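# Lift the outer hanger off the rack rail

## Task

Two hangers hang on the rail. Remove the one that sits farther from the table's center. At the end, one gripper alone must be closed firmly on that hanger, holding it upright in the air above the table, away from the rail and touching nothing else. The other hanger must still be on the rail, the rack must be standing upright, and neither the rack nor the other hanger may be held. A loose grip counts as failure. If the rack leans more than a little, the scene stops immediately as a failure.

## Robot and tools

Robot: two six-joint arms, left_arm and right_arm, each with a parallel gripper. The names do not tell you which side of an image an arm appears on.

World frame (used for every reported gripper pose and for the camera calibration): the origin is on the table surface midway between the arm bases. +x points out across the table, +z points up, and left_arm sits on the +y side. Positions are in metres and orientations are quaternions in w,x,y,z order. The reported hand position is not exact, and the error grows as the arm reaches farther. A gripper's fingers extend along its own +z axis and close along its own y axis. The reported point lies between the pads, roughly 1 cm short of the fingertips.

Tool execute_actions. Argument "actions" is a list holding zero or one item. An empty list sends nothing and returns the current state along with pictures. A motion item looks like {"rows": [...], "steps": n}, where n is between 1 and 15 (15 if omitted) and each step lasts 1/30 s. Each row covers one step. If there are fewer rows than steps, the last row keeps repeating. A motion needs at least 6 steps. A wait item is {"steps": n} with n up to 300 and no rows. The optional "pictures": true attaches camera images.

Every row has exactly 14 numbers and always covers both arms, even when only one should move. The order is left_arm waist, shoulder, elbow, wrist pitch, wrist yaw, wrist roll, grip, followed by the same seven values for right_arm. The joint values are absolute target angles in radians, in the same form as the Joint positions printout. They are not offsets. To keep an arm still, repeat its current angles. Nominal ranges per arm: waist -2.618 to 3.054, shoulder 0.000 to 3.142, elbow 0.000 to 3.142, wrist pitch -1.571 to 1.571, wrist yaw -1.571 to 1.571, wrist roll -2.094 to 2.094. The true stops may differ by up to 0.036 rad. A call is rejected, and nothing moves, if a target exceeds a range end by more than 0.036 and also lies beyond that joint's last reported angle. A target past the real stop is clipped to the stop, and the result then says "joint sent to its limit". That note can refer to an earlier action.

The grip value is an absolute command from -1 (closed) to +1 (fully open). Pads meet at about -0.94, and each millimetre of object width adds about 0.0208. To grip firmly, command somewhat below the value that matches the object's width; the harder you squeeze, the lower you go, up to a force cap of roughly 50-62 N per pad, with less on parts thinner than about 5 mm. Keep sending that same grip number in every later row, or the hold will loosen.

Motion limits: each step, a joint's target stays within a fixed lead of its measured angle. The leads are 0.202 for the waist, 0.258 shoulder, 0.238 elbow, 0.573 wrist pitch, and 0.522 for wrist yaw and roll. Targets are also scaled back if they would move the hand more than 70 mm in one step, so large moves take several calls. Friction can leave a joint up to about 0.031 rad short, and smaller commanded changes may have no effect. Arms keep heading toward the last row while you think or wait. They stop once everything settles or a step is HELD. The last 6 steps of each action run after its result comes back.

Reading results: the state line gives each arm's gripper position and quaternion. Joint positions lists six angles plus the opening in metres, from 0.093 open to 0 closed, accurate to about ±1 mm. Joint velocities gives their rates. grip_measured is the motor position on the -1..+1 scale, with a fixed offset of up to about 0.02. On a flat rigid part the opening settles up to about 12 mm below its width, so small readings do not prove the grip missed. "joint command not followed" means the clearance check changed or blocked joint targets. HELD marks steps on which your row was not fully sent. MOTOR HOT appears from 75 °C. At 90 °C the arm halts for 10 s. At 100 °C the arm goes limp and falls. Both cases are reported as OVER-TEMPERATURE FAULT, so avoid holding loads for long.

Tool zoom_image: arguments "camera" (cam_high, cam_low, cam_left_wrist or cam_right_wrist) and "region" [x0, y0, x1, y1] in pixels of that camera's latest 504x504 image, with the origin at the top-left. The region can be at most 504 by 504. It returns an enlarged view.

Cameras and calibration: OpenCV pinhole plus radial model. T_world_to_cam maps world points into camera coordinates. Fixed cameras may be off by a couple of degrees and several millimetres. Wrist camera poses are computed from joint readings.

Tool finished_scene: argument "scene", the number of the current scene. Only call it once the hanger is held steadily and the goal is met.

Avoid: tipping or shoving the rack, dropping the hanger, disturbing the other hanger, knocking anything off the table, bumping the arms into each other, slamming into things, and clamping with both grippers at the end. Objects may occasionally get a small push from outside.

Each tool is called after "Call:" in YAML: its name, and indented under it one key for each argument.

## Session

Call:
execute_actions:
  actions: []

Scene clock: 0.00 s of 4000.00 s.
left_arm: end_effector_position=(+0.3542, +0.2188, +0.4042) grip_measured=+0.994 end_effector_quat_wxyz=(+0.711, +0.004, +0.703, -0.009) | right_arm: end_effector_position=(+0.3263, -0.3370, +0.3945) grip_measured=+1.000 end_effector_quat_wxyz=(+0.699, +0.055, +0.710, -0.063)
Joint positions: left_arm=[ 0.001  1.043  1.043  0.011 -0.005 -0.008  0.093] | right_arm=[ 0.003  1.062  1.038  0.009  0.014 -0.012  0.093]
Joint velocities: left_arm=[-0.007 -0.002 -0.007  0.007 -0.095 -0.007  0.   ] | right_arm=[ 0.002 -0.032 -0.022 -0.022 -0.095  0.037  0.   ]

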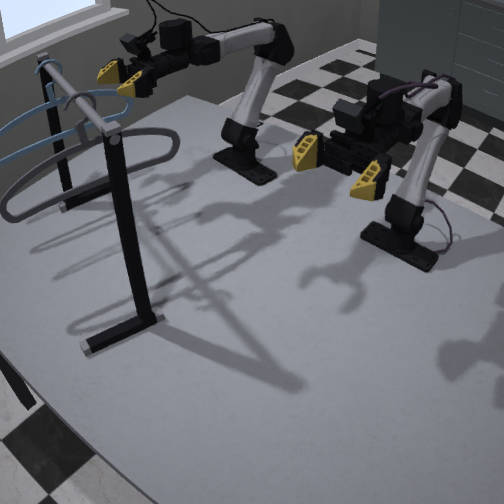

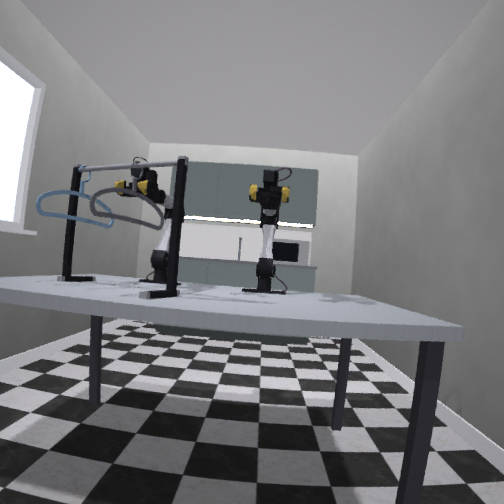

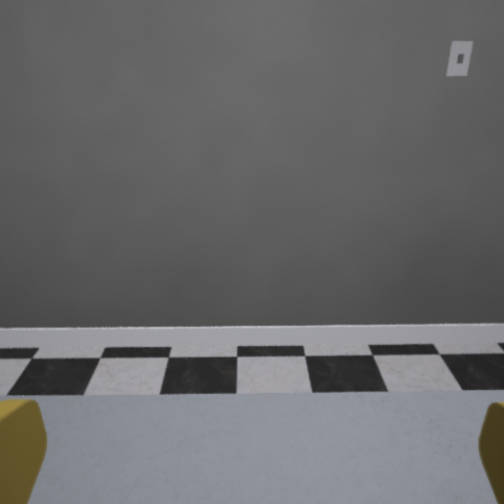

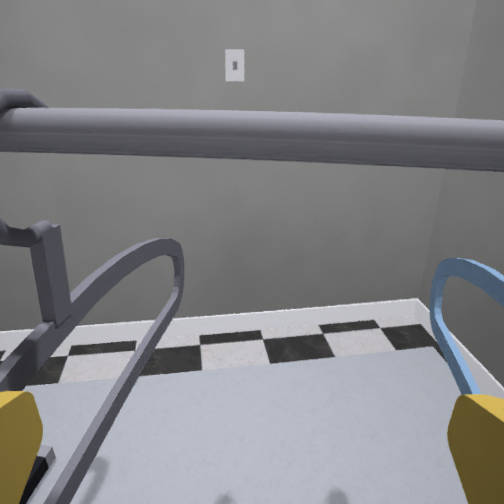

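Call:
zoom_image:
  camera: "cam_high"
  region: [0, 30, 200, 230]

Call:
zoom_image:
  camera: "cam_low"
  region: [0, 120, 220, 320]

Region (0, 30, 200, 230) of cam_high's 504x504 image, scaled by 2.520, with more detail than that image has.

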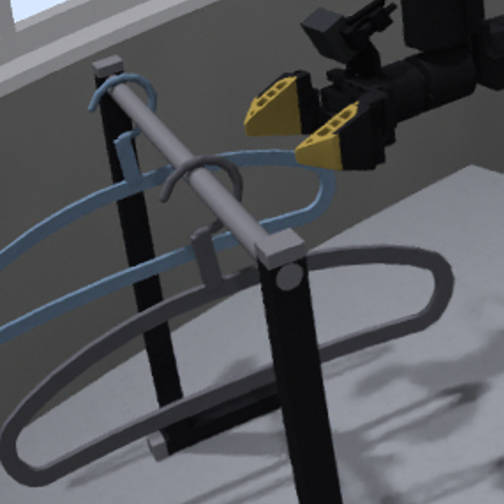

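Region (0, 120, 220, 320) of cam_low's 504x504 image, scaled by 2.291, with more detail than that image has; it fills the top 458 rows of this view, and the rest is white.

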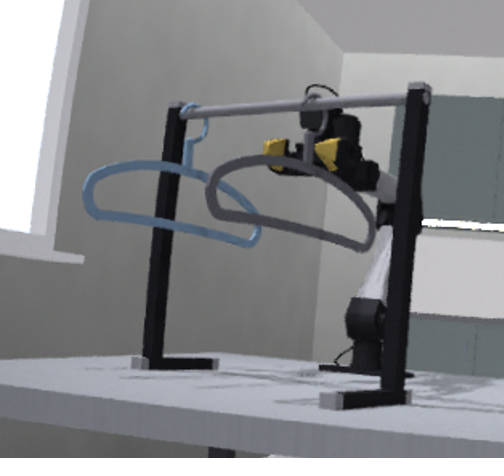

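Call:
execute_actions:
  actions:
    - {"rows": [[0.001,1.043,1.043,0.011,-0.005,-0.008,1, -0.02,1.07,1.06,-0.03,-0.01,-0.02,0.9],[0.001,1.043,1.043,0.011,-0.005,-0.008,1, -0.045,1.08,1.09,-0.07,-0.03,-0.03,0.8],[0.001,1.043,1.043,0.011,-0.005,-0.008,1, -0.07,1.09,1.12,-0.11,-0.05,-0.04,0.7],[0.001,1.043,1.043,0.011,-0.005,-0.008,1, -0.095,1.105,1.15,-0.15,-0.07,-0.05,0.6],[0.001,1.043,1.043,0.011,-0.005,-0.008,1, -0.12,1.12,1.18,-0.19,-0.09,-0.06,0.5],[0.001,1.043,1.043,0.011,-0.005,-0.008,1, -0.145,1.135,1.21,-0.23,-0.11,-0.07,0.4],[0.001,1.043,1.043,0.011,-0.005,-0.008,1, -0.17,1.15,1.24,-0.27,-0.13,-0.08,0.3],[0.001,1.043,1.043,0.011,-0.005,-0.008,1, -0.195,1.165,1.27,-0.3,-0.15,-0.09,0.2],[0.001,1.043,1.043,0.011,-0.005,-0.008,1, -0.22,1.18,1.30,-0.335,-0.17,-0.1,0.1],[0.001,1.043,1.043,0.011,-0.005,-0.008,1, -0.245,1.195,1.33,-0.37,-0.19,-0.11,0],[0.001,1.043,1.043,0.011,-0.005,-0.008,1, -0.27,1.21,1.36,-0.4,-0.21,-0.12,-0.1],[0.001,1.043,1.043,0.011,-0.005,-0.008,1, -0.295,1.225,1.39,-0.435,-0.23,-0.13,-0.1],[0.001,1.043,1.043,0.011,-0.005,-0.008,1, -0.32,1.24,1.42,-0.47,-0.25,-0.14,-0.1],[0.001,1.043,1.043,0.011,-0.005,-0.008,1, -0.345,1.255,1.45,-0.5,-0.27,-0.15,-0.1],[0.001,1.043,1.043,0.011,-0.005,-0.008,1, -0.37,1.27,1.48,-0.535,-0.29,-0.16,-0.1]], "steps": 15}

Call:
execute_actions:
  actions:
    - {"rows": [[0.001,1.043,1.043,0.011,-0.005,-0.008,1, -0.395,1.287,1.51,-0.57,-0.31,-0.17,-0.1],[0.001,1.043,1.043,0.011,-0.005,-0.008,1, -0.42,1.304,1.54,-0.6,-0.33,-0.18,-0.1],[0.001,1.043,1.043,0.011,-0.005,-0.008,1, -0.445,1.321,1.57,-0.635,-0.35,-0.19,-0.1],[0.001,1.043,1.043,0.011,-0.005,-0.008,1, -0.47,1.338,1.6,-0.67,-0.37,-0.2,-0.1],[0.001,1.043,1.043,0.011,-0.005,-0.008,1, -0.495,1.355,1.63,-0.7,-0.385,-0.21,-0.1],[0.001,1.043,1.043,0.011,-0.005,-0.008,1, -0.52,1.372,1.66,-0.735,-0.4,-0.22,-0.1],[0.001,1.043,1.043,0.011,-0.005,-0.008,1, -0.54,1.39,1.69,-0.77,-0.41,-0.22,-0.1],[0.001,1.043,1.043,0.011,-0.005,-0.008,1, -0.56,1.407,1.72,-0.8,-0.41,-0.22,-0.1],[0.001,1.043,1.043,0.011,-0.005,-0.008,1, -0.575,1.424,1.75,-0.825,-0.41,-0.22,-0.1],[0.001,1.043,1.043,0.011,-0.005,-0.008,1, -0.58,1.44,1.775,-0.845,-0.41,-0.22,-0.1],[0.001,1.043,1.043,0.011,-0.005,-0.008,1, -0.58,1.455,1.79,-0.85,-0.41,-0.22,-0.1],[0.001,1.043,1.043,0.011,-0.005,-0.008,1, -0.58,1.46,1.80,-0.85,-0.41,-0.22,-0.1]], "steps": 15}

Call:
execute_actions:
  actions:
    - {"steps": 22}
  pictures: true

Scene clock: 1.83 s of 4000.00 s.
left_arm: end_effector_position=(+0.3542, +0.2188, +0.4042) grip_measured=+0.994 end_effector_quat_wxyz=(+0.711, +0.004, +0.703, -0.009) | right_arm: end_effector_position=(+0.3229, -0.3871, +0.4151) grip_measured=+0.148 end_effector_quat_wxyz=(+0.668, +0.068, +0.735, -0.096)
Joint positions: left_arm=[ 0.001  1.043  1.043  0.011 -0.005 -0.008  0.093] | right_arm=[-0.173  1.137  1.234 -0.187 -0.093 -0.058  0.052]
Joint velocities: left_arm=[ 0.007 -0.002 -0.002  0.007  0.081  0.022 -0.   ] | right_arm=[-0.711  0.403  0.862 -0.813 -0.476 -0.227 -0.095]
Steps of this call (steps 1 to 46: nothing new was sent; steps 47 to 55: the first 9 steps of this action). Readings (joint positions):
47: left_arm=[0.001 1.043 1.043 0.011 -0.005 -0.008] | right_arm=[0.001 1.062 1.038 0.008 0.010 -0.012]
48: left_arm=[0.001 1.043 1.043 0.011 -0.005 -0.008] | right_arm=[-0.008 1.062 1.043 -0.005 0.002 -0.014]
50: left_arm=[0.001 1.043 1.043 0.011 -0.005 -0.008] | right_arm=[-0.046 1.074 1.079 -0.050 -0.021 -0.022]
54: left_arm=[0.001 1.043 1.043 0.011 -0.005 -0.008] | right_arm=[-0.147 1.123 1.203 -0.158 -0.077 -0.050]
55: the state above

Scene clock: 2.33 s of 4000.00 s.
left_arm: end_effector_position=(+0.3542, +0.2188, +0.4042) grip_measured=+0.994 end_effector_quat_wxyz=(+0.711, +0.004, +0.703, -0.009) | right_arm: end_effector_position=(+0.2972, -0.4884, +0.4195) grip_measured=-0.097 end_effector_quat_wxyz=(+0.565, +0.105, +0.811, -0.106)
Joint positions: left_arm=[ 0.001  1.043  1.043  0.011 -0.005 -0.008  0.093] | right_arm=[-0.539  1.379  1.683 -0.674 -0.359 -0.192  0.041]
Joint velocities: left_arm=[-0.007  0.007  0.007 -0.051 -0.007 -0.022 -0.001] | right_arm=[-0.545  0.486  0.799 -0.813 -0.3   -0.125 -0.001]
Steps of this call (steps 1 to 6: the last 6 steps of your previous action; steps 7 to 15: the first 9 steps of this action). Readings (joint positions):
7: left_arm=[0.001 1.043 1.043 0.011 -0.005 -0.008] | right_arm=[-0.347 1.243 1.443 -0.409 -0.223 -0.123]
8: left_arm=[0.001 1.043 1.043 0.011 -0.005 -0.008] | right_arm=[-0.373 1.259 1.473 -0.443 -0.243 -0.133]
10: left_arm=[0.001 1.043 1.043 0.011 -0.005 -0.008] | right_arm=[-0.423 1.293 1.533 -0.509 -0.282 -0.152]
14: left_arm=[0.001 1.043 1.043 0.011 -0.005 -0.008] | right_arm=[-0.519 1.362 1.653 -0.642 -0.349 -0.187]
15: the state above

Scene clock: 3.07 s of 4000.00 s.
left_arm: end_effector_position=(+0.3542, +0.2188, +0.4042) grip_measured=+0.994 end_effector_quat_wxyz=(+0.711, +0.004, +0.703, -0.009) | right_arm: end_effector_position=(+0.2929, -0.4943, +0.4027) grip_measured=-0.097 end_effector_quat_wxyz=(+0.525, +0.117, +0.840, -0.074)
Joint positions: left_arm=[ 0.001  1.043  1.043  0.011 -0.005 -0.008  0.093] | right_arm=[-0.575  1.444  1.775 -0.829 -0.403 -0.212  0.041]
Joint velocities: left_arm=[-0.007  0.012  0.007  0.037 -0.007 -0.022  0.   ] | right_arm=[ 0.002 -0.007  0.002 -0.037  0.007  0.007 -0.   ]
Kept back: nothing.
Steps of this call (steps 1 to 6: the last 6 steps of your previous action; steps 7 to 22: the robot went on to your last target). Readings (joint positions):
1: left_arm=[0.001 1.043 1.043 0.011 -0.005 -0.008] | right_arm=[-0.556 1.396 1.711 -0.703 -0.366 -0.196]
2: left_arm=[0.001 1.043 1.043 0.011 -0.005 -0.008] | right_arm=[-0.567 1.411 1.736 -0.727 -0.372 -0.199]
4: left_arm=[0.001 1.043 1.043 0.011 -0.005 -0.008] | right_arm=[-0.574 1.433 1.767 -0.759 -0.381 -0.204]
8: left_arm=[0.001 1.043 1.043 0.011 -0.005 -0.008] | right_arm=[-0.575 1.443 1.775 -0.800 -0.394 -0.209]
22: the state above
camera_calibration (this result's frames):
cam_right_wrist: T_world_to_cam=[[-0.274966, -0.961379, 0.0119952, -0.401666], [-0.751986, 0.207269, -0.625745, 0.613692], [0.599092, -0.181079, -0.779936, 0.133135], [0, 0, 0, 1]] pos_world=[0.271284, -0.489245, 0.49267]

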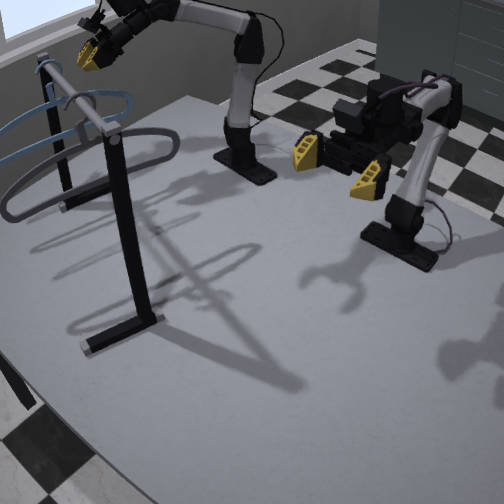

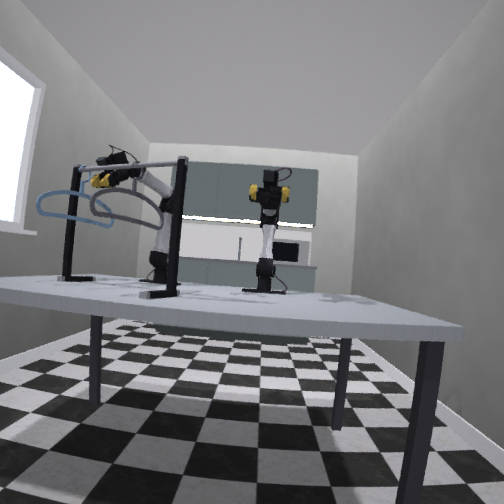

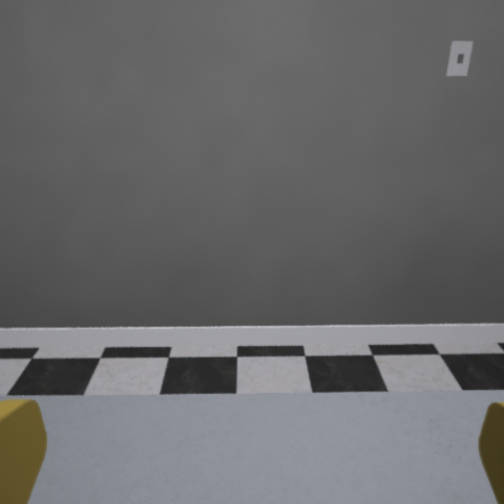

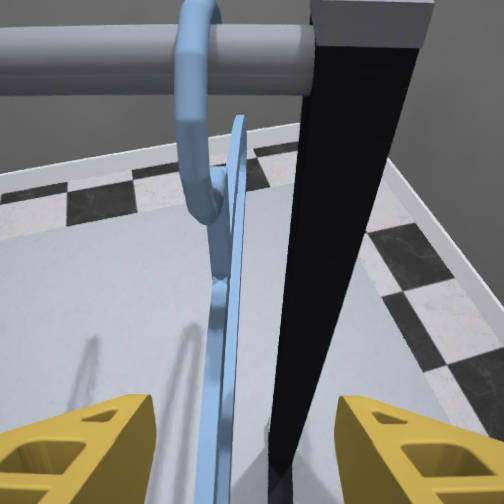

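Call:
execute_actions:
  actions:
    - {"rows": [[0.001,1.043,1.043,0.011,-0.005,-0.008,1, -0.565,1.46,1.75,-0.80,-0.39,-0.2,-0.1],[0.001,1.043,1.043,0.011,-0.005,-0.008,1, -0.555,1.46,1.735,-0.78,-0.38,-0.195,-0.1],[0.001,1.043,1.043,0.011,-0.005,-0.008,1, -0.545,1.46,1.715,-0.76,-0.37,-0.19,-0.1],[0.001,1.043,1.043,0.011,-0.005,-0.008,1, -0.535,1.46,1.695,-0.74,-0.36,-0.185,-0.1],[0.001,1.043,1.043,0.011,-0.005,-0.008,1, -0.525,1.46,1.675,-0.72,-0.35,-0.18,-0.1],[0.001,1.043,1.043,0.011,-0.005,-0.008,1, -0.515,1.46,1.655,-0.70,-0.34,-0.175,-0.1],[0.001,1.043,1.043,0.011,-0.005,-0.008,1, -0.505,1.46,1.635,-0.68,-0.33,-0.17,-0.1],[0.001,1.043,1.043,0.011,-0.005,-0.008,1, -0.495,1.46,1.615,-0.66,-0.32,-0.165,-0.1],[0.001,1.043,1.043,0.011,-0.005,-0.008,1, -0.487,1.46,1.595,-0.64,-0.315,-0.162,-0.1],[0.001,1.043,1.043,0.011,-0.005,-0.008,1, -0.482,1.46,1.575,-0.62,-0.315,-0.162,-0.1],[0.001,1.043,1.043,0.011,-0.005,-0.008,1, -0.482,1.46,1.555,-0.605,-0.315,-0.162,-0.1],[0.001,1.043,1.043,0.011,-0.005,-0.008,1, -0.482,1.46,1.535,-0.595,-0.315,-0.162,-0.1],[0.001,1.043,1.043,0.011,-0.005,-0.008,1, -0.482,1.46,1.518,-0.595,-0.315,-0.162,-0.1]], "steps": 15}

Call:
execute_actions:
  actions:
    - {"steps": 20}
  pictures: true

Scene clock: 4.40 s of 4000.00 s.
left_arm: end_effector_position=(+0.3542, +0.2188, +0.4042) grip_measured=+0.994 end_effector_quat_wxyz=(+0.711, +0.004, +0.703, -0.009) | right_arm: end_effector_position=(+0.3156, -0.4888, +0.3774) grip_measured=-0.097 end_effector_quat_wxyz=(+0.524, +0.113, +0.841, -0.072)
Joint positions: left_arm=[ 0.001  1.043  1.043  0.011 -0.005 -0.008  0.093] | right_arm=[-0.51   1.444  1.659 -0.704 -0.354 -0.186  0.041]
Joint velocities: left_arm=[-0.007  0.012  0.007 -0.051 -0.022 -0.051  0.001] | right_arm=[ 0.266 -0.007 -0.632  0.374  0.139  0.007 -0.002]
Steps of this call (steps 1 to 15: the robot went on to your last target; steps 16 to 31: nothing new was sent; steps 32 to 40: the first 9 steps of this action). Readings (joint positions):
32: left_arm=[0.001 1.043 1.043 0.011 -0.005 -0.008] | right_arm=[-0.575 1.444 1.775 -0.826 -0.403 -0.212]
33: left_arm=[0.001 1.043 1.043 0.011 -0.005 -0.008] | right_arm=[-0.573 1.444 1.775 -0.819 -0.400 -0.210]
35: left_arm=[0.001 1.043 1.043 0.011 -0.005 -0.008] | right_arm=[-0.561 1.444 1.761 -0.787 -0.390 -0.205]
39: left_arm=[0.001 1.043 1.043 0.011 -0.005 -0.008] | right_arm=[-0.520 1.444 1.682 -0.720 -0.362 -0.190]
40: the state above

Scene clock: 5.07 s of 4000.00 s.
left_arm: end_effector_position=(+0.3542, +0.2188, +0.4042) grip_measured=+0.994 end_effector_quat_wxyz=(+0.711, +0.004, +0.703, -0.009) | right_arm: end_effector_position=(+0.3279, -0.4929, +0.3462) grip_measured=-0.097 end_effector_quat_wxyz=(+0.517, +0.120, +0.845, -0.072)
Joint positions: left_arm=[ 0.001  1.043  1.043  0.011 -0.005 -0.008  0.093] | right_arm=[-0.489  1.449  1.544 -0.596 -0.324 -0.17   0.041]
Joint velocities: left_arm=[ 0.007 -0.017  0.007  0.066 -0.051  0.037  0.001] | right_arm=[-0.012  0.002  0.017  0.051 -0.081 -0.007 -0.   ]
Kept back: nothing.
Steps of this call (steps 1 to 6: the last 6 steps of your previous action; steps 7 to 20: the robot went on to your last target). Readings (joint positions):
1: left_arm=[0.001 1.043 1.043 0.011 -0.005 -0.008] | right_arm=[-0.501 1.444 1.637 -0.689 -0.348 -0.183]
2: left_arm=[0.001 1.043 1.043 0.011 -0.005 -0.008] | right_arm=[-0.495 1.444 1.616 -0.673 -0.344 -0.180]
4: left_arm=[0.001 1.043 1.043 0.011 -0.005 -0.008] | right_arm=[-0.489 1.444 1.577 -0.644 -0.338 -0.177]
8: left_arm=[0.001 1.043 1.043 0.011 -0.005 -0.008] | right_arm=[-0.489 1.449 1.544 -0.624 -0.329 -0.172]
20: the state above
camera_calibration (this result's frames):
cam_right_wrist: T_world_to_cam=[[-0.277593, -0.960671, 0.00728157, -0.38722], [-0.761661, 0.215455, -0.611106, 0.606542], [0.585504, -0.175185, -0.791515, 0.079733], [0, 0, 0, 1]] pos_world=[0.307806, -0.488706, 0.436591]

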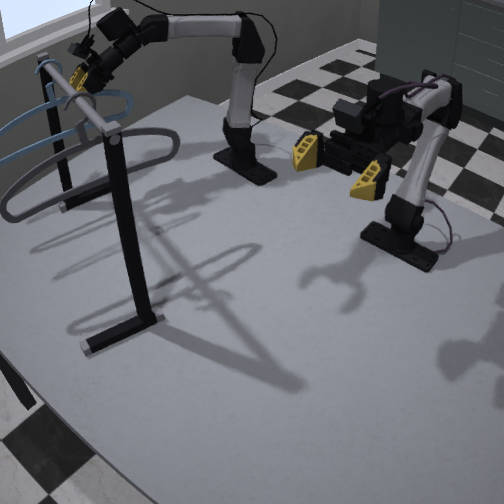

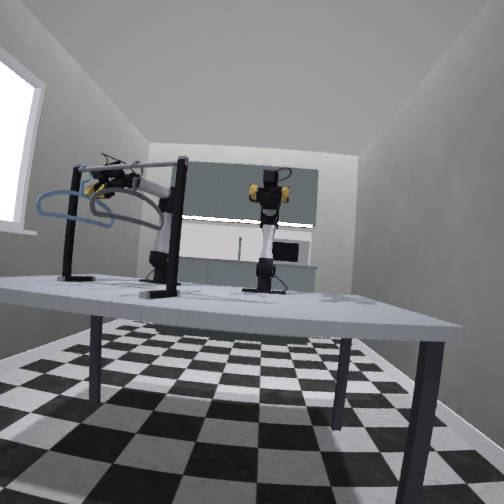

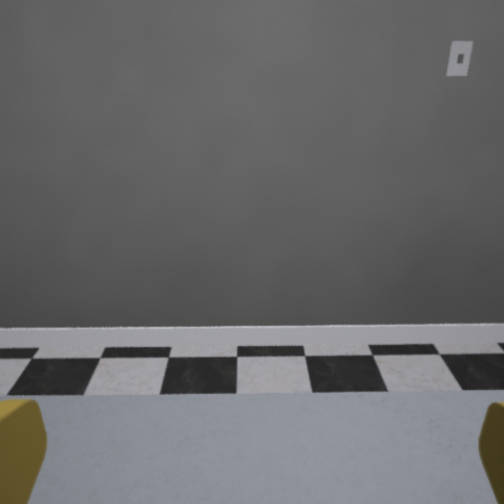

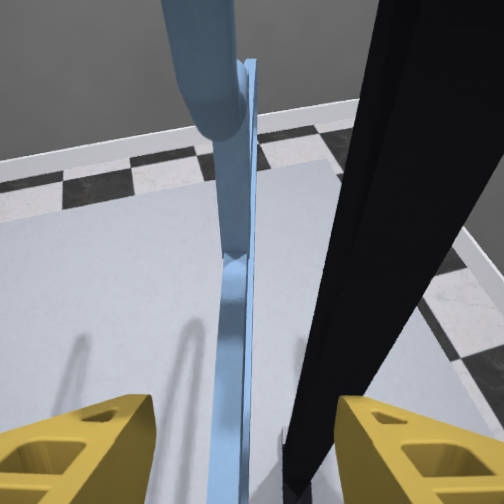

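Call:
execute_actions:
  actions:
    - {"rows": [[0.001,1.043,1.043,0.011,-0.005,-0.008,1, -0.478,1.46,1.508,-0.59,-0.315,-0.162,-0.1],[0.001,1.043,1.043,0.011,-0.005,-0.008,1, -0.474,1.46,1.498,-0.585,-0.315,-0.162,-0.1],[0.001,1.043,1.043,0.011,-0.005,-0.008,1, -0.472,1.46,1.488,-0.58,-0.315,-0.162,-0.1],[0.001,1.043,1.043,0.011,-0.005,-0.008,1, -0.472,1.46,1.478,-0.576,-0.315,-0.162,-0.1]], "steps": 15}

Call:
execute_actions:
  actions:
    - {"rows": [[0.001,1.043,1.043,0.011,-0.005,-0.008,1, -0.472,1.46,1.478,-0.576,-0.315,-0.162,-0.3],[0.001,1.043,1.043,0.011,-0.005,-0.008,1, -0.472,1.46,1.478,-0.576,-0.315,-0.162,-0.45],[0.001,1.043,1.043,0.011,-0.005,-0.008,1, -0.472,1.46,1.478,-0.576,-0.315,-0.162,-0.58],[0.001,1.043,1.043,0.011,-0.005,-0.008,1, -0.472,1.46,1.478,-0.576,-0.315,-0.162,-0.66],[0.001,1.043,1.043,0.011,-0.005,-0.008,1, -0.472,1.46,1.478,-0.576,-0.315,-0.162,-0.73],[0.001,1.043,1.043,0.011,-0.005,-0.008,1, -0.472,1.46,1.478,-0.576,-0.315,-0.162,-0.8],[0.001,1.043,1.043,0.011,-0.005,-0.008,1, -0.472,1.46,1.478,-0.576,-0.315,-0.162,-0.86],[0.001,1.043,1.043,0.011,-0.005,-0.008,1, -0.472,1.46,1.478,-0.576,-0.315,-0.162,-0.92],[0.001,1.043,1.043,0.011,-0.005,-0.008,1, -0.472,1.46,1.478,-0.576,-0.315,-0.162,-1]], "steps": 15}

Call:
execute_actions:
  actions:
    - {"steps": 8}
  pictures: true

Scene clock: 6.23 s of 4000.00 s.
left_arm: end_effector_position=(+0.3542, +0.2188, +0.4042) grip_measured=+0.994 end_effector_quat_wxyz=(+0.711, +0.004, +0.703, -0.009) | right_arm: end_effector_position=(+0.3300, -0.4906, +0.3332) grip_measured=-0.097 end_effector_quat_wxyz=(+0.510, +0.120, +0.849, -0.066)
Joint positions: left_arm=[ 0.001  1.043  1.043  0.011 -0.005 -0.008  0.093] | right_arm=[-0.481  1.449  1.507 -0.578 -0.323 -0.169  0.041]
Joint velocities: left_arm=[ 0.007  0.007  0.002  0.022 -0.037 -0.037  0.001] | right_arm=[-0.012  0.007 -0.022 -0.022  0.066 -0.037  0.001]
Steps of this call (steps 1 to 15: the robot went on to your last target; steps 16 to 26: nothing new was sent; steps 27 to 35: the first 9 steps of this action). Readings (joint positions):
27: left_arm=[0.001 1.043 1.043 0.011 -0.005 -0.008] | right_arm=[-0.489 1.449 1.544 -0.593 -0.323 -0.170]
28: left_arm=[0.001 1.043 1.043 0.011 -0.005 -0.008] | right_arm=[-0.488 1.449 1.541 -0.590 -0.323 -0.170]
30: left_arm=[0.001 1.043 1.043 0.011 -0.005 -0.008] | right_arm=[-0.484 1.449 1.530 -0.580 -0.323 -0.169]
34: left_arm=[0.001 1.043 1.043 0.011 -0.005 -0.008] | right_arm=[-0.481 1.449 1.507 -0.578 -0.323 -0.169]
35: the state above

Scene clock: 6.73 s of 4000.00 s.
left_arm: end_effector_position=(+0.3542, +0.2188, +0.4042) grip_measured=+0.994 end_effector_quat_wxyz=(+0.711, +0.004, +0.703, -0.009) | right_arm: end_effector_position=(+0.3304, -0.4908, +0.3339) grip_measured=-0.942 end_effector_quat_wxyz=(+0.511, +0.120, +0.849, -0.067)
Joint positions: left_arm=[ 0.001  1.043  1.043  0.011 -0.005 -0.008  0.093] | right_arm=[-0.48   1.449  1.507 -0.574 -0.321 -0.169  0.   ]
Joint velocities: left_arm=[ 0.002  0.002 -0.002  0.037 -0.007 -0.022 -0.   ] | right_arm=[ 0.002 -0.012 -0.017 -0.081 -0.022  0.037  0.   ]
Steps of this call (steps 1 to 6: the last 6 steps of your previous action; steps 7 to 15: the first 9 steps of this action). Readings (joint positions):
7: left_arm=[0.001 1.043 1.043 0.011 -0.005 -0.008] | right_arm=[-0.481 1.449 1.507 -0.575 -0.323 -0.169]
8: left_arm=[0.001 1.043 1.043 0.011 -0.005 -0.008] | right_arm=[-0.481 1.449 1.507 -0.575 -0.323 -0.169]
10: left_arm=[0.001 1.043 1.043 0.011 -0.005 -0.008] | right_arm=[-0.481 1.449 1.507 -0.575 -0.323 -0.169]
14: left_arm=[0.001 1.043 1.043 0.011 -0.005 -0.008] | right_arm=[-0.480 1.449 1.507 -0.574 -0.321 -0.169]
15: the state above

Scene clock: 7.00 s of 4000.00 s.
left_arm: end_effector_position=(+0.3542, +0.2188, +0.4042) grip_measured=+0.994 end_effector_quat_wxyz=(+0.711, +0.004, +0.703, -0.009) | right_arm: end_effector_position=(+0.3304, -0.4908, +0.3339) grip_measured=-0.962 end_effector_quat_wxyz=(+0.511, +0.120, +0.849, -0.067)
Joint positions: left_arm=[ 0.001  1.043  1.043  0.011 -0.005 -0.008  0.093] | right_arm=[-0.48   1.449  1.507 -0.574 -0.321 -0.169  0.   ]
Joint velocities: left_arm=[-0.017 -0.002 -0.007 -0.066 -0.037 -0.007  0.001] | right_arm=[-0.007 -0.002  0.002 -0.007 -0.066 -0.066  0.   ]
Kept back: nothing.
Steps of this call (steps 1 to 6: the last 6 steps of your previous action; steps 7 to 8: the robot went on to your last target). Readings (joint positions):
1: left_arm=[0.001 1.043 1.043 0.011 -0.005 -0.008] | right_arm=[-0.480 1.449 1.507 -0.574 -0.321 -0.169]
2: left_arm=[0.001 1.043 1.043 0.011 -0.005 -0.008] | right_arm=[-0.480 1.449 1.507 -0.574 -0.321 -0.169]
4: left_arm=[0.001 1.043 1.043 0.011 -0.005 -0.008] | right_arm=[-0.480 1.449 1.507 -0.574 -0.321 -0.169]
8: the state above
camera_calibration (this result's frames):
cam_right_wrist: T_world_to_cam=[[-0.272214, -0.962235, 0.00180368, -0.385128], [-0.770931, 0.216972, -0.598823, 0.600212], [0.575818, -0.164398, -0.800879, 0.0804976], [0, 0, 0, 1]] pos_world=[0.311533, -0.487579, 0.424585]

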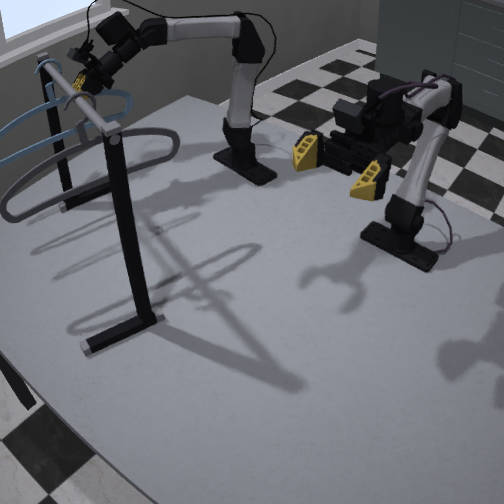

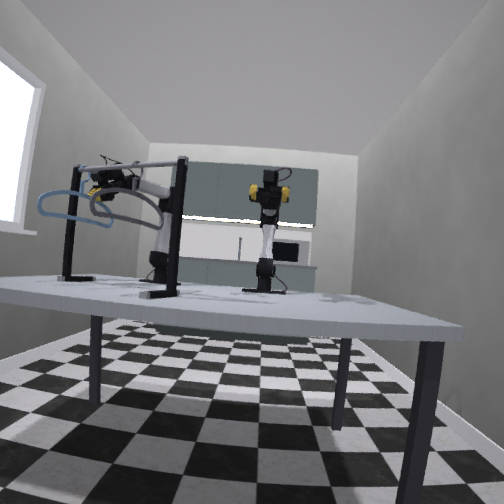

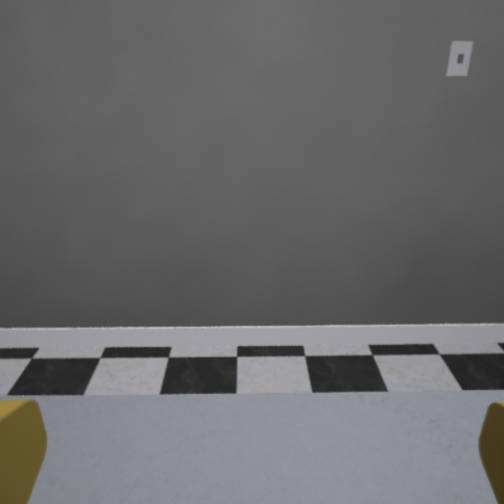

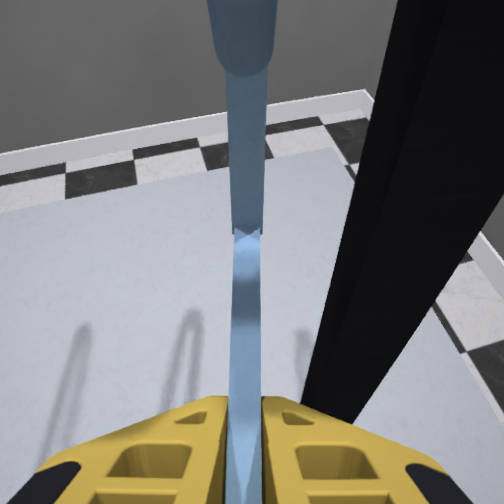

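Call:
execute_actions:
  actions:
    - {"rows": [[0.001,1.043,1.043,0.011,-0.005,-0.008,1, -0.472,1.46,1.478,-0.576,-0.315,-0.162,-0.6],[0.001,1.043,1.043,0.011,-0.005,-0.008,1, -0.472,1.46,1.478,-0.576,-0.315,-0.162,-0.55],[0.001,1.043,1.043,0.011,-0.005,-0.008,1, -0.472,1.46,1.478,-0.576,-0.315,-0.162,-0.55],[0.001,1.043,1.043,0.011,-0.005,-0.008,1, -0.472,1.46,1.464,-0.576,-0.315,-0.162,-0.55]], "steps": 13}

Call:
execute_actions:
  actions:
    - {"rows": [[0.001,1.043,1.043,0.011,-0.005,-0.008,1, -0.472,1.46,1.464,-0.576,-0.315,-0.162,-0.66],[0.001,1.043,1.043,0.011,-0.005,-0.008,1, -0.472,1.46,1.464,-0.576,-0.315,-0.162,-0.73],[0.001,1.043,1.043,0.011,-0.005,-0.008,1, -0.472,1.46,1.464,-0.576,-0.315,-0.162,-0.8],[0.001,1.043,1.043,0.011,-0.005,-0.008,1, -0.472,1.46,1.464,-0.576,-0.315,-0.162,-0.86],[0.001,1.043,1.043,0.011,-0.005,-0.008,1, -0.472,1.46,1.464,-0.576,-0.315,-0.162,-0.92],[0.001,1.043,1.043,0.011,-0.005,-0.008,1, -0.472,1.46,1.464,-0.576,-0.315,-0.162,-1]], "steps": 14}
  pictures: true

Scene clock: 9.43 s of 4000.00 s.
left_arm: end_effector_position=(+0.3542, +0.2188, +0.4042) grip_measured=+0.994 end_effector_quat_wxyz=(+0.711, +0.004, +0.703, -0.009) | right_arm: end_effector_position=(+0.3304, -0.4908, +0.3339) grip_measured=-0.553 end_effector_quat_wxyz=(+0.511, +0.120, +0.849, -0.067)
Joint positions: left_arm=[ 0.001  1.043  1.043  0.011 -0.005 -0.008  0.093] | right_arm=[-0.48   1.449  1.507 -0.574 -0.321 -0.169  0.019]
Joint velocities: left_arm=[ 0.007 -0.022  0.007  0.022  0.007  0.007 -0.001] | right_arm=[ 0.007 -0.002 -0.017 -0.066  0.022 -0.081 -0.001]
Steps of this call (steps 1 to 15: the robot went on to your last target; steps 16 to 66: nothing new was sent; steps 67 to 73: the first 7 steps of this action). Readings (joint positions):
67: left_arm=[0.001 1.043 1.043 0.011 -0.005 -0.008] | right_arm=[-0.480 1.449 1.507 -0.574 -0.321 -0.169]
68: left_arm=[0.001 1.043 1.043 0.011 -0.005 -0.008] | right_arm=[-0.480 1.449 1.507 -0.574 -0.321 -0.169]
70: left_arm=[0.001 1.043 1.043 0.011 -0.005 -0.008] | right_arm=[-0.480 1.449 1.507 -0.574 -0.321 -0.169]
73: the state above

Scene clock: 9.90 s of 4000.00 s.
left_arm: end_effector_position=(+0.3542, +0.2188, +0.4042) grip_measured=+0.994 end_effector_quat_wxyz=(+0.711, +0.004, +0.703, -0.009) | right_arm: end_effector_position=(+0.3304, -0.4910, +0.3339) grip_measured=-0.962 end_effector_quat_wxyz=(+0.511, +0.120, +0.849, -0.068)
Joint positions: left_arm=[ 0.001  1.043  1.043  0.011 -0.005 -0.008  0.093] | right_arm=[-0.48   1.449  1.507 -0.574 -0.319 -0.167  0.   ]
Joint velocities: left_arm=[ 0.007 -0.012 -0.002  0.022  0.007 -0.037  0.001] | right_arm=[ 0.007  0.027 -0.007  0.007 -0.022 -0.037  0.   ]
Steps of this call (steps 1 to 6: the last 6 steps of your previous action; steps 7 to 14: the first 8 steps of this action). Readings (joint positions):
7: left_arm=[0.001 1.043 1.043 0.011 -0.005 -0.008] | right_arm=[-0.480 1.449 1.507 -0.574 -0.321 -0.169]
8: left_arm=[0.001 1.043 1.043 0.011 -0.005 -0.008] | right_arm=[-0.480 1.449 1.507 -0.574 -0.321 -0.169]
10: left_arm=[0.001 1.043 1.043 0.011 -0.005 -0.008] | right_arm=[-0.480 1.449 1.507 -0.574 -0.319 -0.168]
14: the state above
camera_calibration (this result's frames):
cam_right_wrist: T_world_to_cam=[[-0.273639, -0.961831, 0.001633, -0.384509], [-0.77053, 0.218198, -0.598893, 0.600776], [0.575678, -0.165139, -0.800827, 0.0801567], [0, 0, 0, 1]] pos_world=[0.311555, -0.487684, 0.42462]

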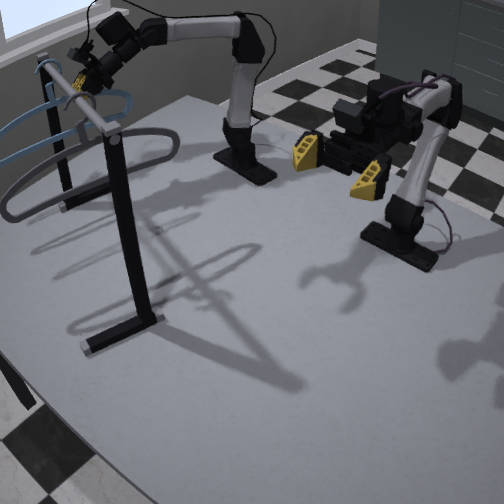

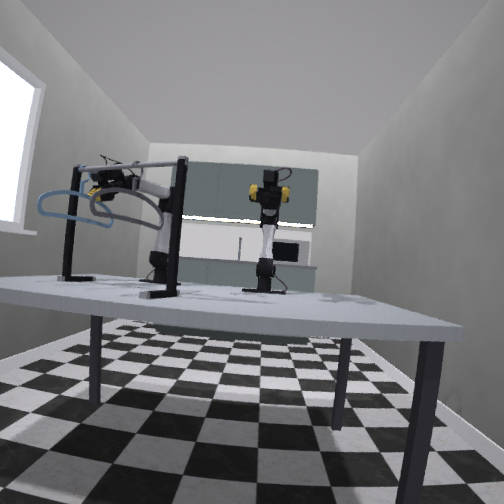

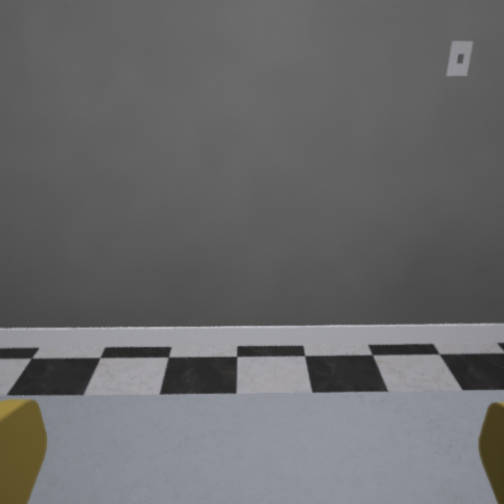

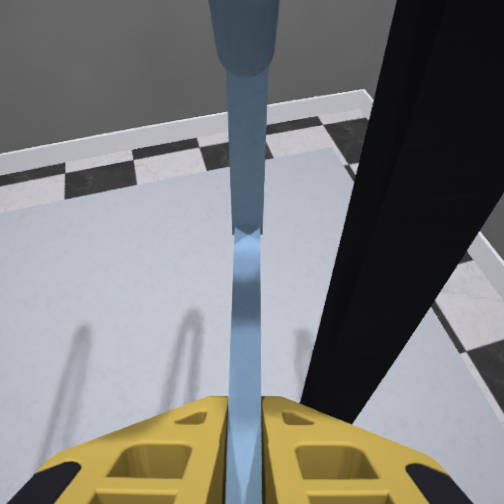

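Call:
execute_actions:
  actions:
    - {"rows": [[0.001,1.043,1.043,0.011,-0.005,-0.008,1, -0.472,1.46,1.49,-0.576,-0.315,-0.162,-0.6],[0.001,1.043,1.043,0.011,-0.005,-0.008,1, -0.472,1.46,1.49,-0.576,-0.315,-0.162,-0.55],[0.001,1.043,1.043,0.011,-0.005,-0.008,1, -0.472,1.46,1.49,-0.625,-0.315,-0.162,-0.55]], "steps": 15}

Call:
execute_actions:
  actions:
    - {"rows": [[0.001,1.043,1.043,0.011,-0.005,-0.008,1, -0.472,1.46,1.49,-0.625,-0.315,-0.162,-0.6],[0.001,1.043,1.043,0.011,-0.005,-0.008,1, -0.472,1.46,1.49,-0.625,-0.315,-0.162,-0.66],[0.001,1.043,1.043,0.011,-0.005,-0.008,1, -0.472,1.46,1.49,-0.625,-0.315,-0.162,-0.73],[0.001,1.043,1.043,0.011,-0.005,-0.008,1, -0.472,1.46,1.49,-0.625,-0.315,-0.162,-0.8],[0.001,1.043,1.043,0.011,-0.005,-0.008,1, -0.472,1.46,1.49,-0.625,-0.315,-0.162,-0.86],[0.001,1.043,1.043,0.011,-0.005,-0.008,1, -0.472,1.46,1.49,-0.625,-0.315,-0.162,-0.92],[0.001,1.043,1.043,0.011,-0.005,-0.008,1, -0.472,1.46,1.49,-0.625,-0.315,-0.162,-1]], "steps": 15}
  pictures: true

Scene clock: 10.67 s of 4000.00 s.
left_arm: end_effector_position=(+0.3542, +0.2188, +0.4042) grip_measured=+0.994 end_effector_quat_wxyz=(+0.711, +0.004, +0.703, -0.009) | right_arm: end_effector_position=(+0.3281, -0.4892, +0.3290) grip_measured=-0.553 end_effector_quat_wxyz=(+0.502, +0.123, +0.854, -0.063)
Joint positions: left_arm=[ 0.001  1.043  1.043  0.011 -0.005 -0.008  0.093] | right_arm=[-0.48   1.449  1.507 -0.598 -0.319 -0.167  0.019]
Joint velocities: left_arm=[-0.002 -0.012 -0.017 -0.081 -0.007  0.051  0.   ] | right_arm=[-0.002 -0.007  0.002 -0.037  0.037  0.051 -0.001]
Steps of this call (steps 1 to 6: the last 6 steps of your previous action; steps 7 to 14: the robot went on to your last target; steps 15 to 23: the first 9 steps of this action). Readings (joint positions):
15: left_arm=[0.001 1.043 1.043 0.011 -0.005 -0.008] | right_arm=[-0.480 1.449 1.507 -0.574 -0.319 -0.167]
16: left_arm=[0.001 1.043 1.043 0.011 -0.005 -0.008] | right_arm=[-0.480 1.449 1.507 -0.574 -0.319 -0.167]
18: left_arm=[0.001 1.043 1.043 0.011 -0.005 -0.008] | right_arm=[-0.480 1.449 1.507 -0.582 -0.319 -0.167]
22: left_arm=[0.001 1.043 1.043 0.011 -0.005 -0.008] | right_arm=[-0.480 1.449 1.507 -0.596 -0.319 -0.167]
23: the state above

Scene clock: 11.17 s of 4000.00 s.
left_arm: end_effector_position=(+0.3542, +0.2188, +0.4042) grip_measured=+0.994 end_effector_quat_wxyz=(+0.711, +0.004, +0.703, -0.009) | right_arm: end_effector_position=(+0.3277, -0.4884, +0.3278) grip_measured=-0.962 end_effector_quat_wxyz=(+0.499, +0.124, +0.855, -0.061)
Joint positions: left_arm=[ 0.001  1.043  1.043  0.011 -0.005 -0.008  0.093] | right_arm=[-0.479  1.449  1.507 -0.604 -0.319 -0.167  0.   ]
Joint velocities: left_arm=[-0.012  0.002  0.002 -0.095 -0.051 -0.037 -0.   ] | right_arm=[ 0.002 -0.017  0.002 -0.139 -0.051 -0.037  0.   ]
Steps of this call (steps 1 to 6: the last 6 steps of your previous action; steps 7 to 15: the first 9 steps of this action). Readings (joint positions):
7: left_arm=[0.001 1.043 1.043 0.011 -0.005 -0.008] | right_arm=[-0.480 1.449 1.507 -0.603 -0.319 -0.167]
8: left_arm=[0.001 1.043 1.043 0.011 -0.005 -0.008] | right_arm=[-0.480 1.449 1.507 -0.604 -0.319 -0.167]
10: left_arm=[0.001 1.043 1.043 0.011 -0.005 -0.008] | right_arm=[-0.480 1.449 1.507 -0.604 -0.319 -0.167]
14: left_arm=[0.001 1.043 1.043 0.011 -0.005 -0.008] | right_arm=[-0.479 1.449 1.507 -0.604 -0.319 -0.167]
15: the state above
camera_calibration (this result's frames):
cam_right_wrist: T_world_to_cam=[[-0.273306, -0.96188, -0.00956921, -0.37927], [-0.785016, 0.228779, -0.575682, 0.59677], [0.555926, -0.149825, -0.817617, 0.096644], [0, 0, 0, 1]] pos_world=[0.31109, -0.486861, 0.418938]

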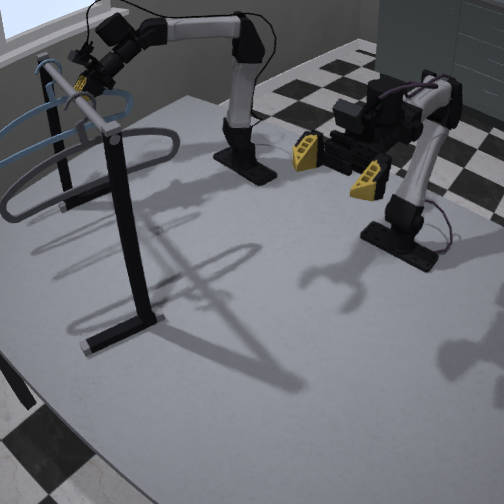

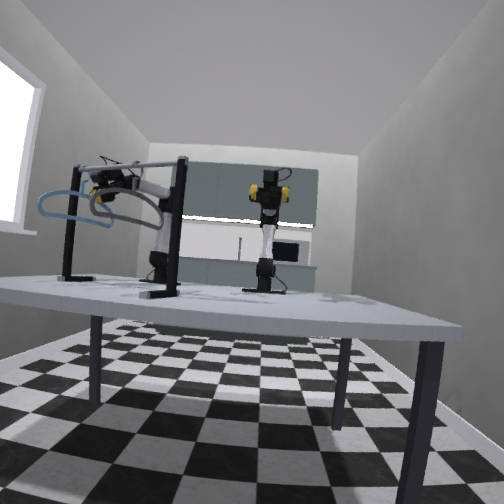

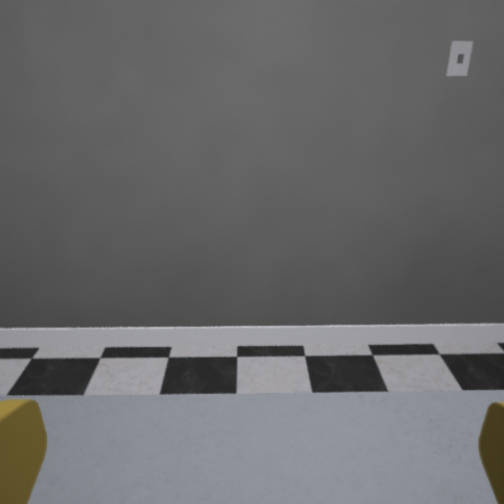

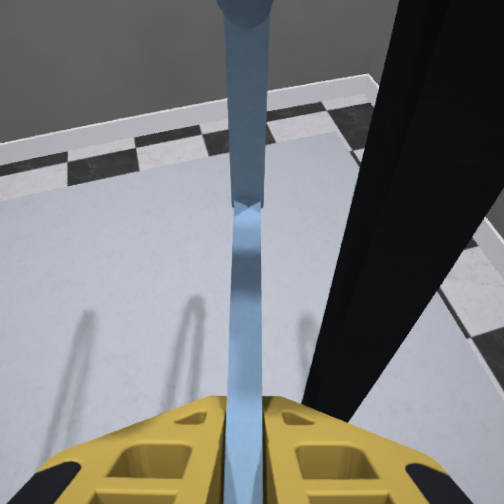

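Call:
execute_actions:
  actions:
    - {"rows": [[0.001,1.043,1.043,0.011,-0.005,-0.008,1, -0.472,1.462,1.53,-0.625,-0.315,-0.162,-1],[0.001,1.043,1.043,0.011,-0.005,-0.008,1, -0.472,1.464,1.542,-0.63,-0.315,-0.162,-1],[0.001,1.043,1.043,0.011,-0.005,-0.008,1, -0.472,1.466,1.554,-0.64,-0.315,-0.162,-1],[0.001,1.043,1.043,0.011,-0.005,-0.008,1, -0.472,1.468,1.566,-0.65,-0.315,-0.162,-1],[0.001,1.043,1.043,0.011,-0.005,-0.008,1, -0.472,1.47,1.578,-0.66,-0.315,-0.162,-1],[0.001,1.043,1.043,0.011,-0.005,-0.008,1, -0.472,1.472,1.59,-0.67,-0.315,-0.162,-1],[0.001,1.043,1.043,0.011,-0.005,-0.008,1, -0.472,1.474,1.602,-0.68,-0.315,-0.162,-1],[0.001,1.043,1.043,0.011,-0.005,-0.008,1, -0.472,1.476,1.614,-0.69,-0.315,-0.162,-1],[0.001,1.043,1.043,0.011,-0.005,-0.008,1, -0.472,1.478,1.626,-0.70,-0.315,-0.162,-1],[0.001,1.043,1.043,0.011,-0.005,-0.008,1, -0.472,1.48,1.638,-0.71,-0.315,-0.162,-1],[0.001,1.043,1.043,0.011,-0.005,-0.008,1, -0.472,1.48,1.65,-0.72,-0.315,-0.162,-1],[0.001,1.043,1.043,0.011,-0.005,-0.008,1, -0.472,1.48,1.66,-0.726,-0.315,-0.162,-1],[0.001,1.043,1.043,0.011,-0.005,-0.008,1, -0.472,1.48,1.67,-0.726,-0.315,-0.162,-1]], "steps": 15}

Call:
execute_actions:
  actions:
    - {"steps": 16}
  pictures: true

Call:
zoom_image:
  camera: "cam_low"
  region: [30, 135, 150, 235]

Scene clock: 13.17 s of 4000.00 s.
left_arm: end_effector_position=(+0.3542, +0.2188, +0.4042) grip_measured=+0.994 end_effector_quat_wxyz=(+0.711, +0.004, +0.703, -0.009) | right_arm: end_effector_position=(+0.3261, -0.4873, +0.3413) grip_measured=-0.962 end_effector_quat_wxyz=(+0.498, +0.125, +0.856, -0.060)
Joint positions: left_arm=[ 0.001  1.043  1.043  0.011 -0.005 -0.008  0.093] | right_arm=[-0.479  1.462  1.578 -0.667 -0.319 -0.167  0.   ]
Joint velocities: left_arm=[ 0.002  0.012 -0.017 -0.022 -0.007 -0.051  0.001] | right_arm=[-0.012  0.032  0.344 -0.256  0.022  0.007  0.   ]
Steps of this call (steps 1 to 6: the last 6 steps of your previous action; steps 7 to 15: the robot went on to your last target; steps 16 to 51: nothing new was sent; steps 52 to 60: the first 9 steps of this action). Readings (joint positions):
52: left_arm=[0.001 1.043 1.043 0.011 -0.005 -0.008] | right_arm=[-0.479 1.449 1.507 -0.604 -0.319 -0.167]
53: left_arm=[0.001 1.043 1.043 0.011 -0.005 -0.008] | right_arm=[-0.479 1.449 1.509 -0.606 -0.319 -0.167]
55: left_arm=[0.001 1.043 1.043 0.011 -0.005 -0.008] | right_arm=[-0.479 1.451 1.521 -0.622 -0.319 -0.167]
59: left_arm=[0.001 1.043 1.043 0.011 -0.005 -0.008] | right_arm=[-0.479 1.460 1.566 -0.659 -0.319 -0.167]
60: the state above

Scene clock: 13.70 s of 4000.00 s.
left_arm: end_effector_position=(+0.3542, +0.2188, +0.4042) grip_measured=+0.994 end_effector_quat_wxyz=(+0.711, +0.004, +0.703, -0.009) | right_arm: end_effector_position=(+0.3225, -0.4847, +0.3578) grip_measured=-0.962 end_effector_quat_wxyz=(+0.500, +0.124, +0.855, -0.062)
Joint positions: left_arm=[ 0.001  1.043  1.043  0.011 -0.005 -0.008  0.093] | right_arm=[-0.479  1.465  1.646 -0.726 -0.318 -0.167  0.   ]
Joint velocities: left_arm=[ 0.002  0.007 -0.002 -0.007 -0.066 -0.022  0.   ] | right_arm=[ 0.022 -0.007 -0.012 -0.051 -0.095 -0.022  0.   ]
Kept back: nothing.
Steps of this call (steps 1 to 6: the last 6 steps of your previous action; steps 7 to 16: the robot went on to your last target). Readings (joint positions):
1: left_arm=[0.001 1.043 1.043 0.011 -0.005 -0.008] | right_arm=[-0.479 1.464 1.590 -0.676 -0.319 -0.167]
2: left_arm=[0.001 1.043 1.043 0.011 -0.005 -0.008] | right_arm=[-0.479 1.465 1.603 -0.685 -0.318 -0.167]
4: left_arm=[0.001 1.043 1.043 0.011 -0.005 -0.008] | right_arm=[-0.479 1.465 1.625 -0.700 -0.318 -0.167]
8: left_arm=[0.001 1.043 1.043 0.011 -0.005 -0.008] | right_arm=[-0.479 1.465 1.646 -0.710 -0.318 -0.167]
16: the state above
camera_calibration (this result's frames):
cam_right_wrist: T_world_to_cam=[[-0.273918, -0.961716, -0.00839617, -0.376983], [-0.78394, 0.228324, -0.577327, 0.609135], [0.557142, -0.151558, -0.81647, 0.123076], [0, 0, 0, 1]] pos_world=[0.305692, -0.482978, 0.448992]

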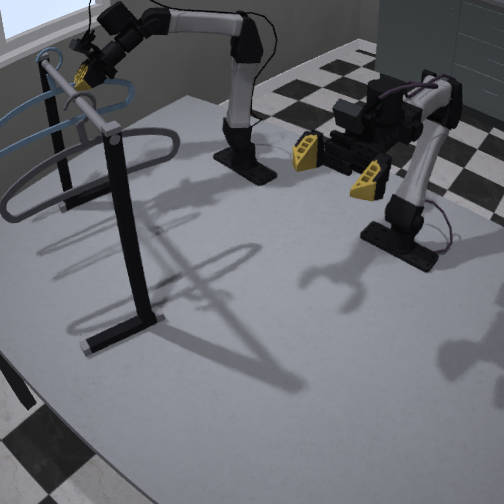

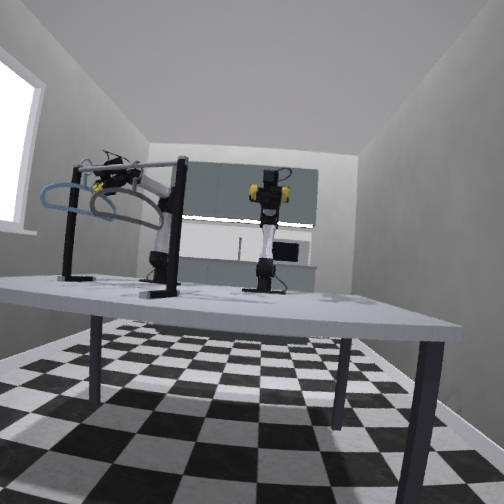

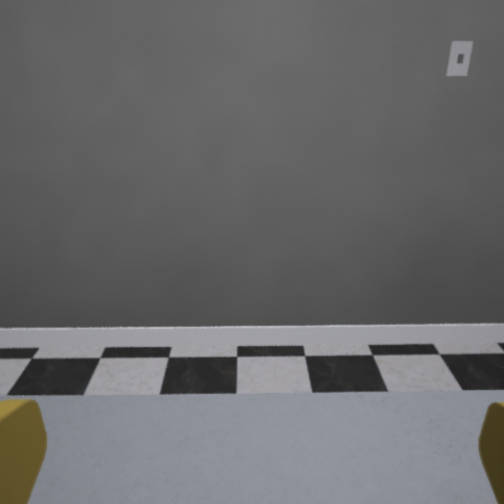

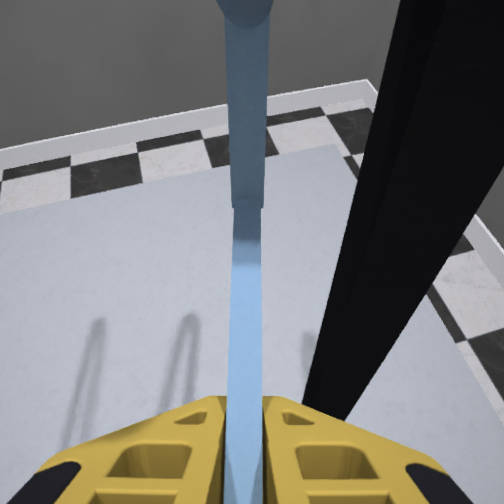

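Region (30, 135, 150, 235) of cam_low's 504x504 image, scaled by 4.200, with more detail than that image has.

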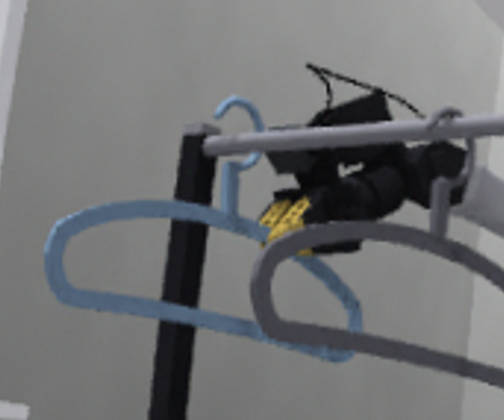

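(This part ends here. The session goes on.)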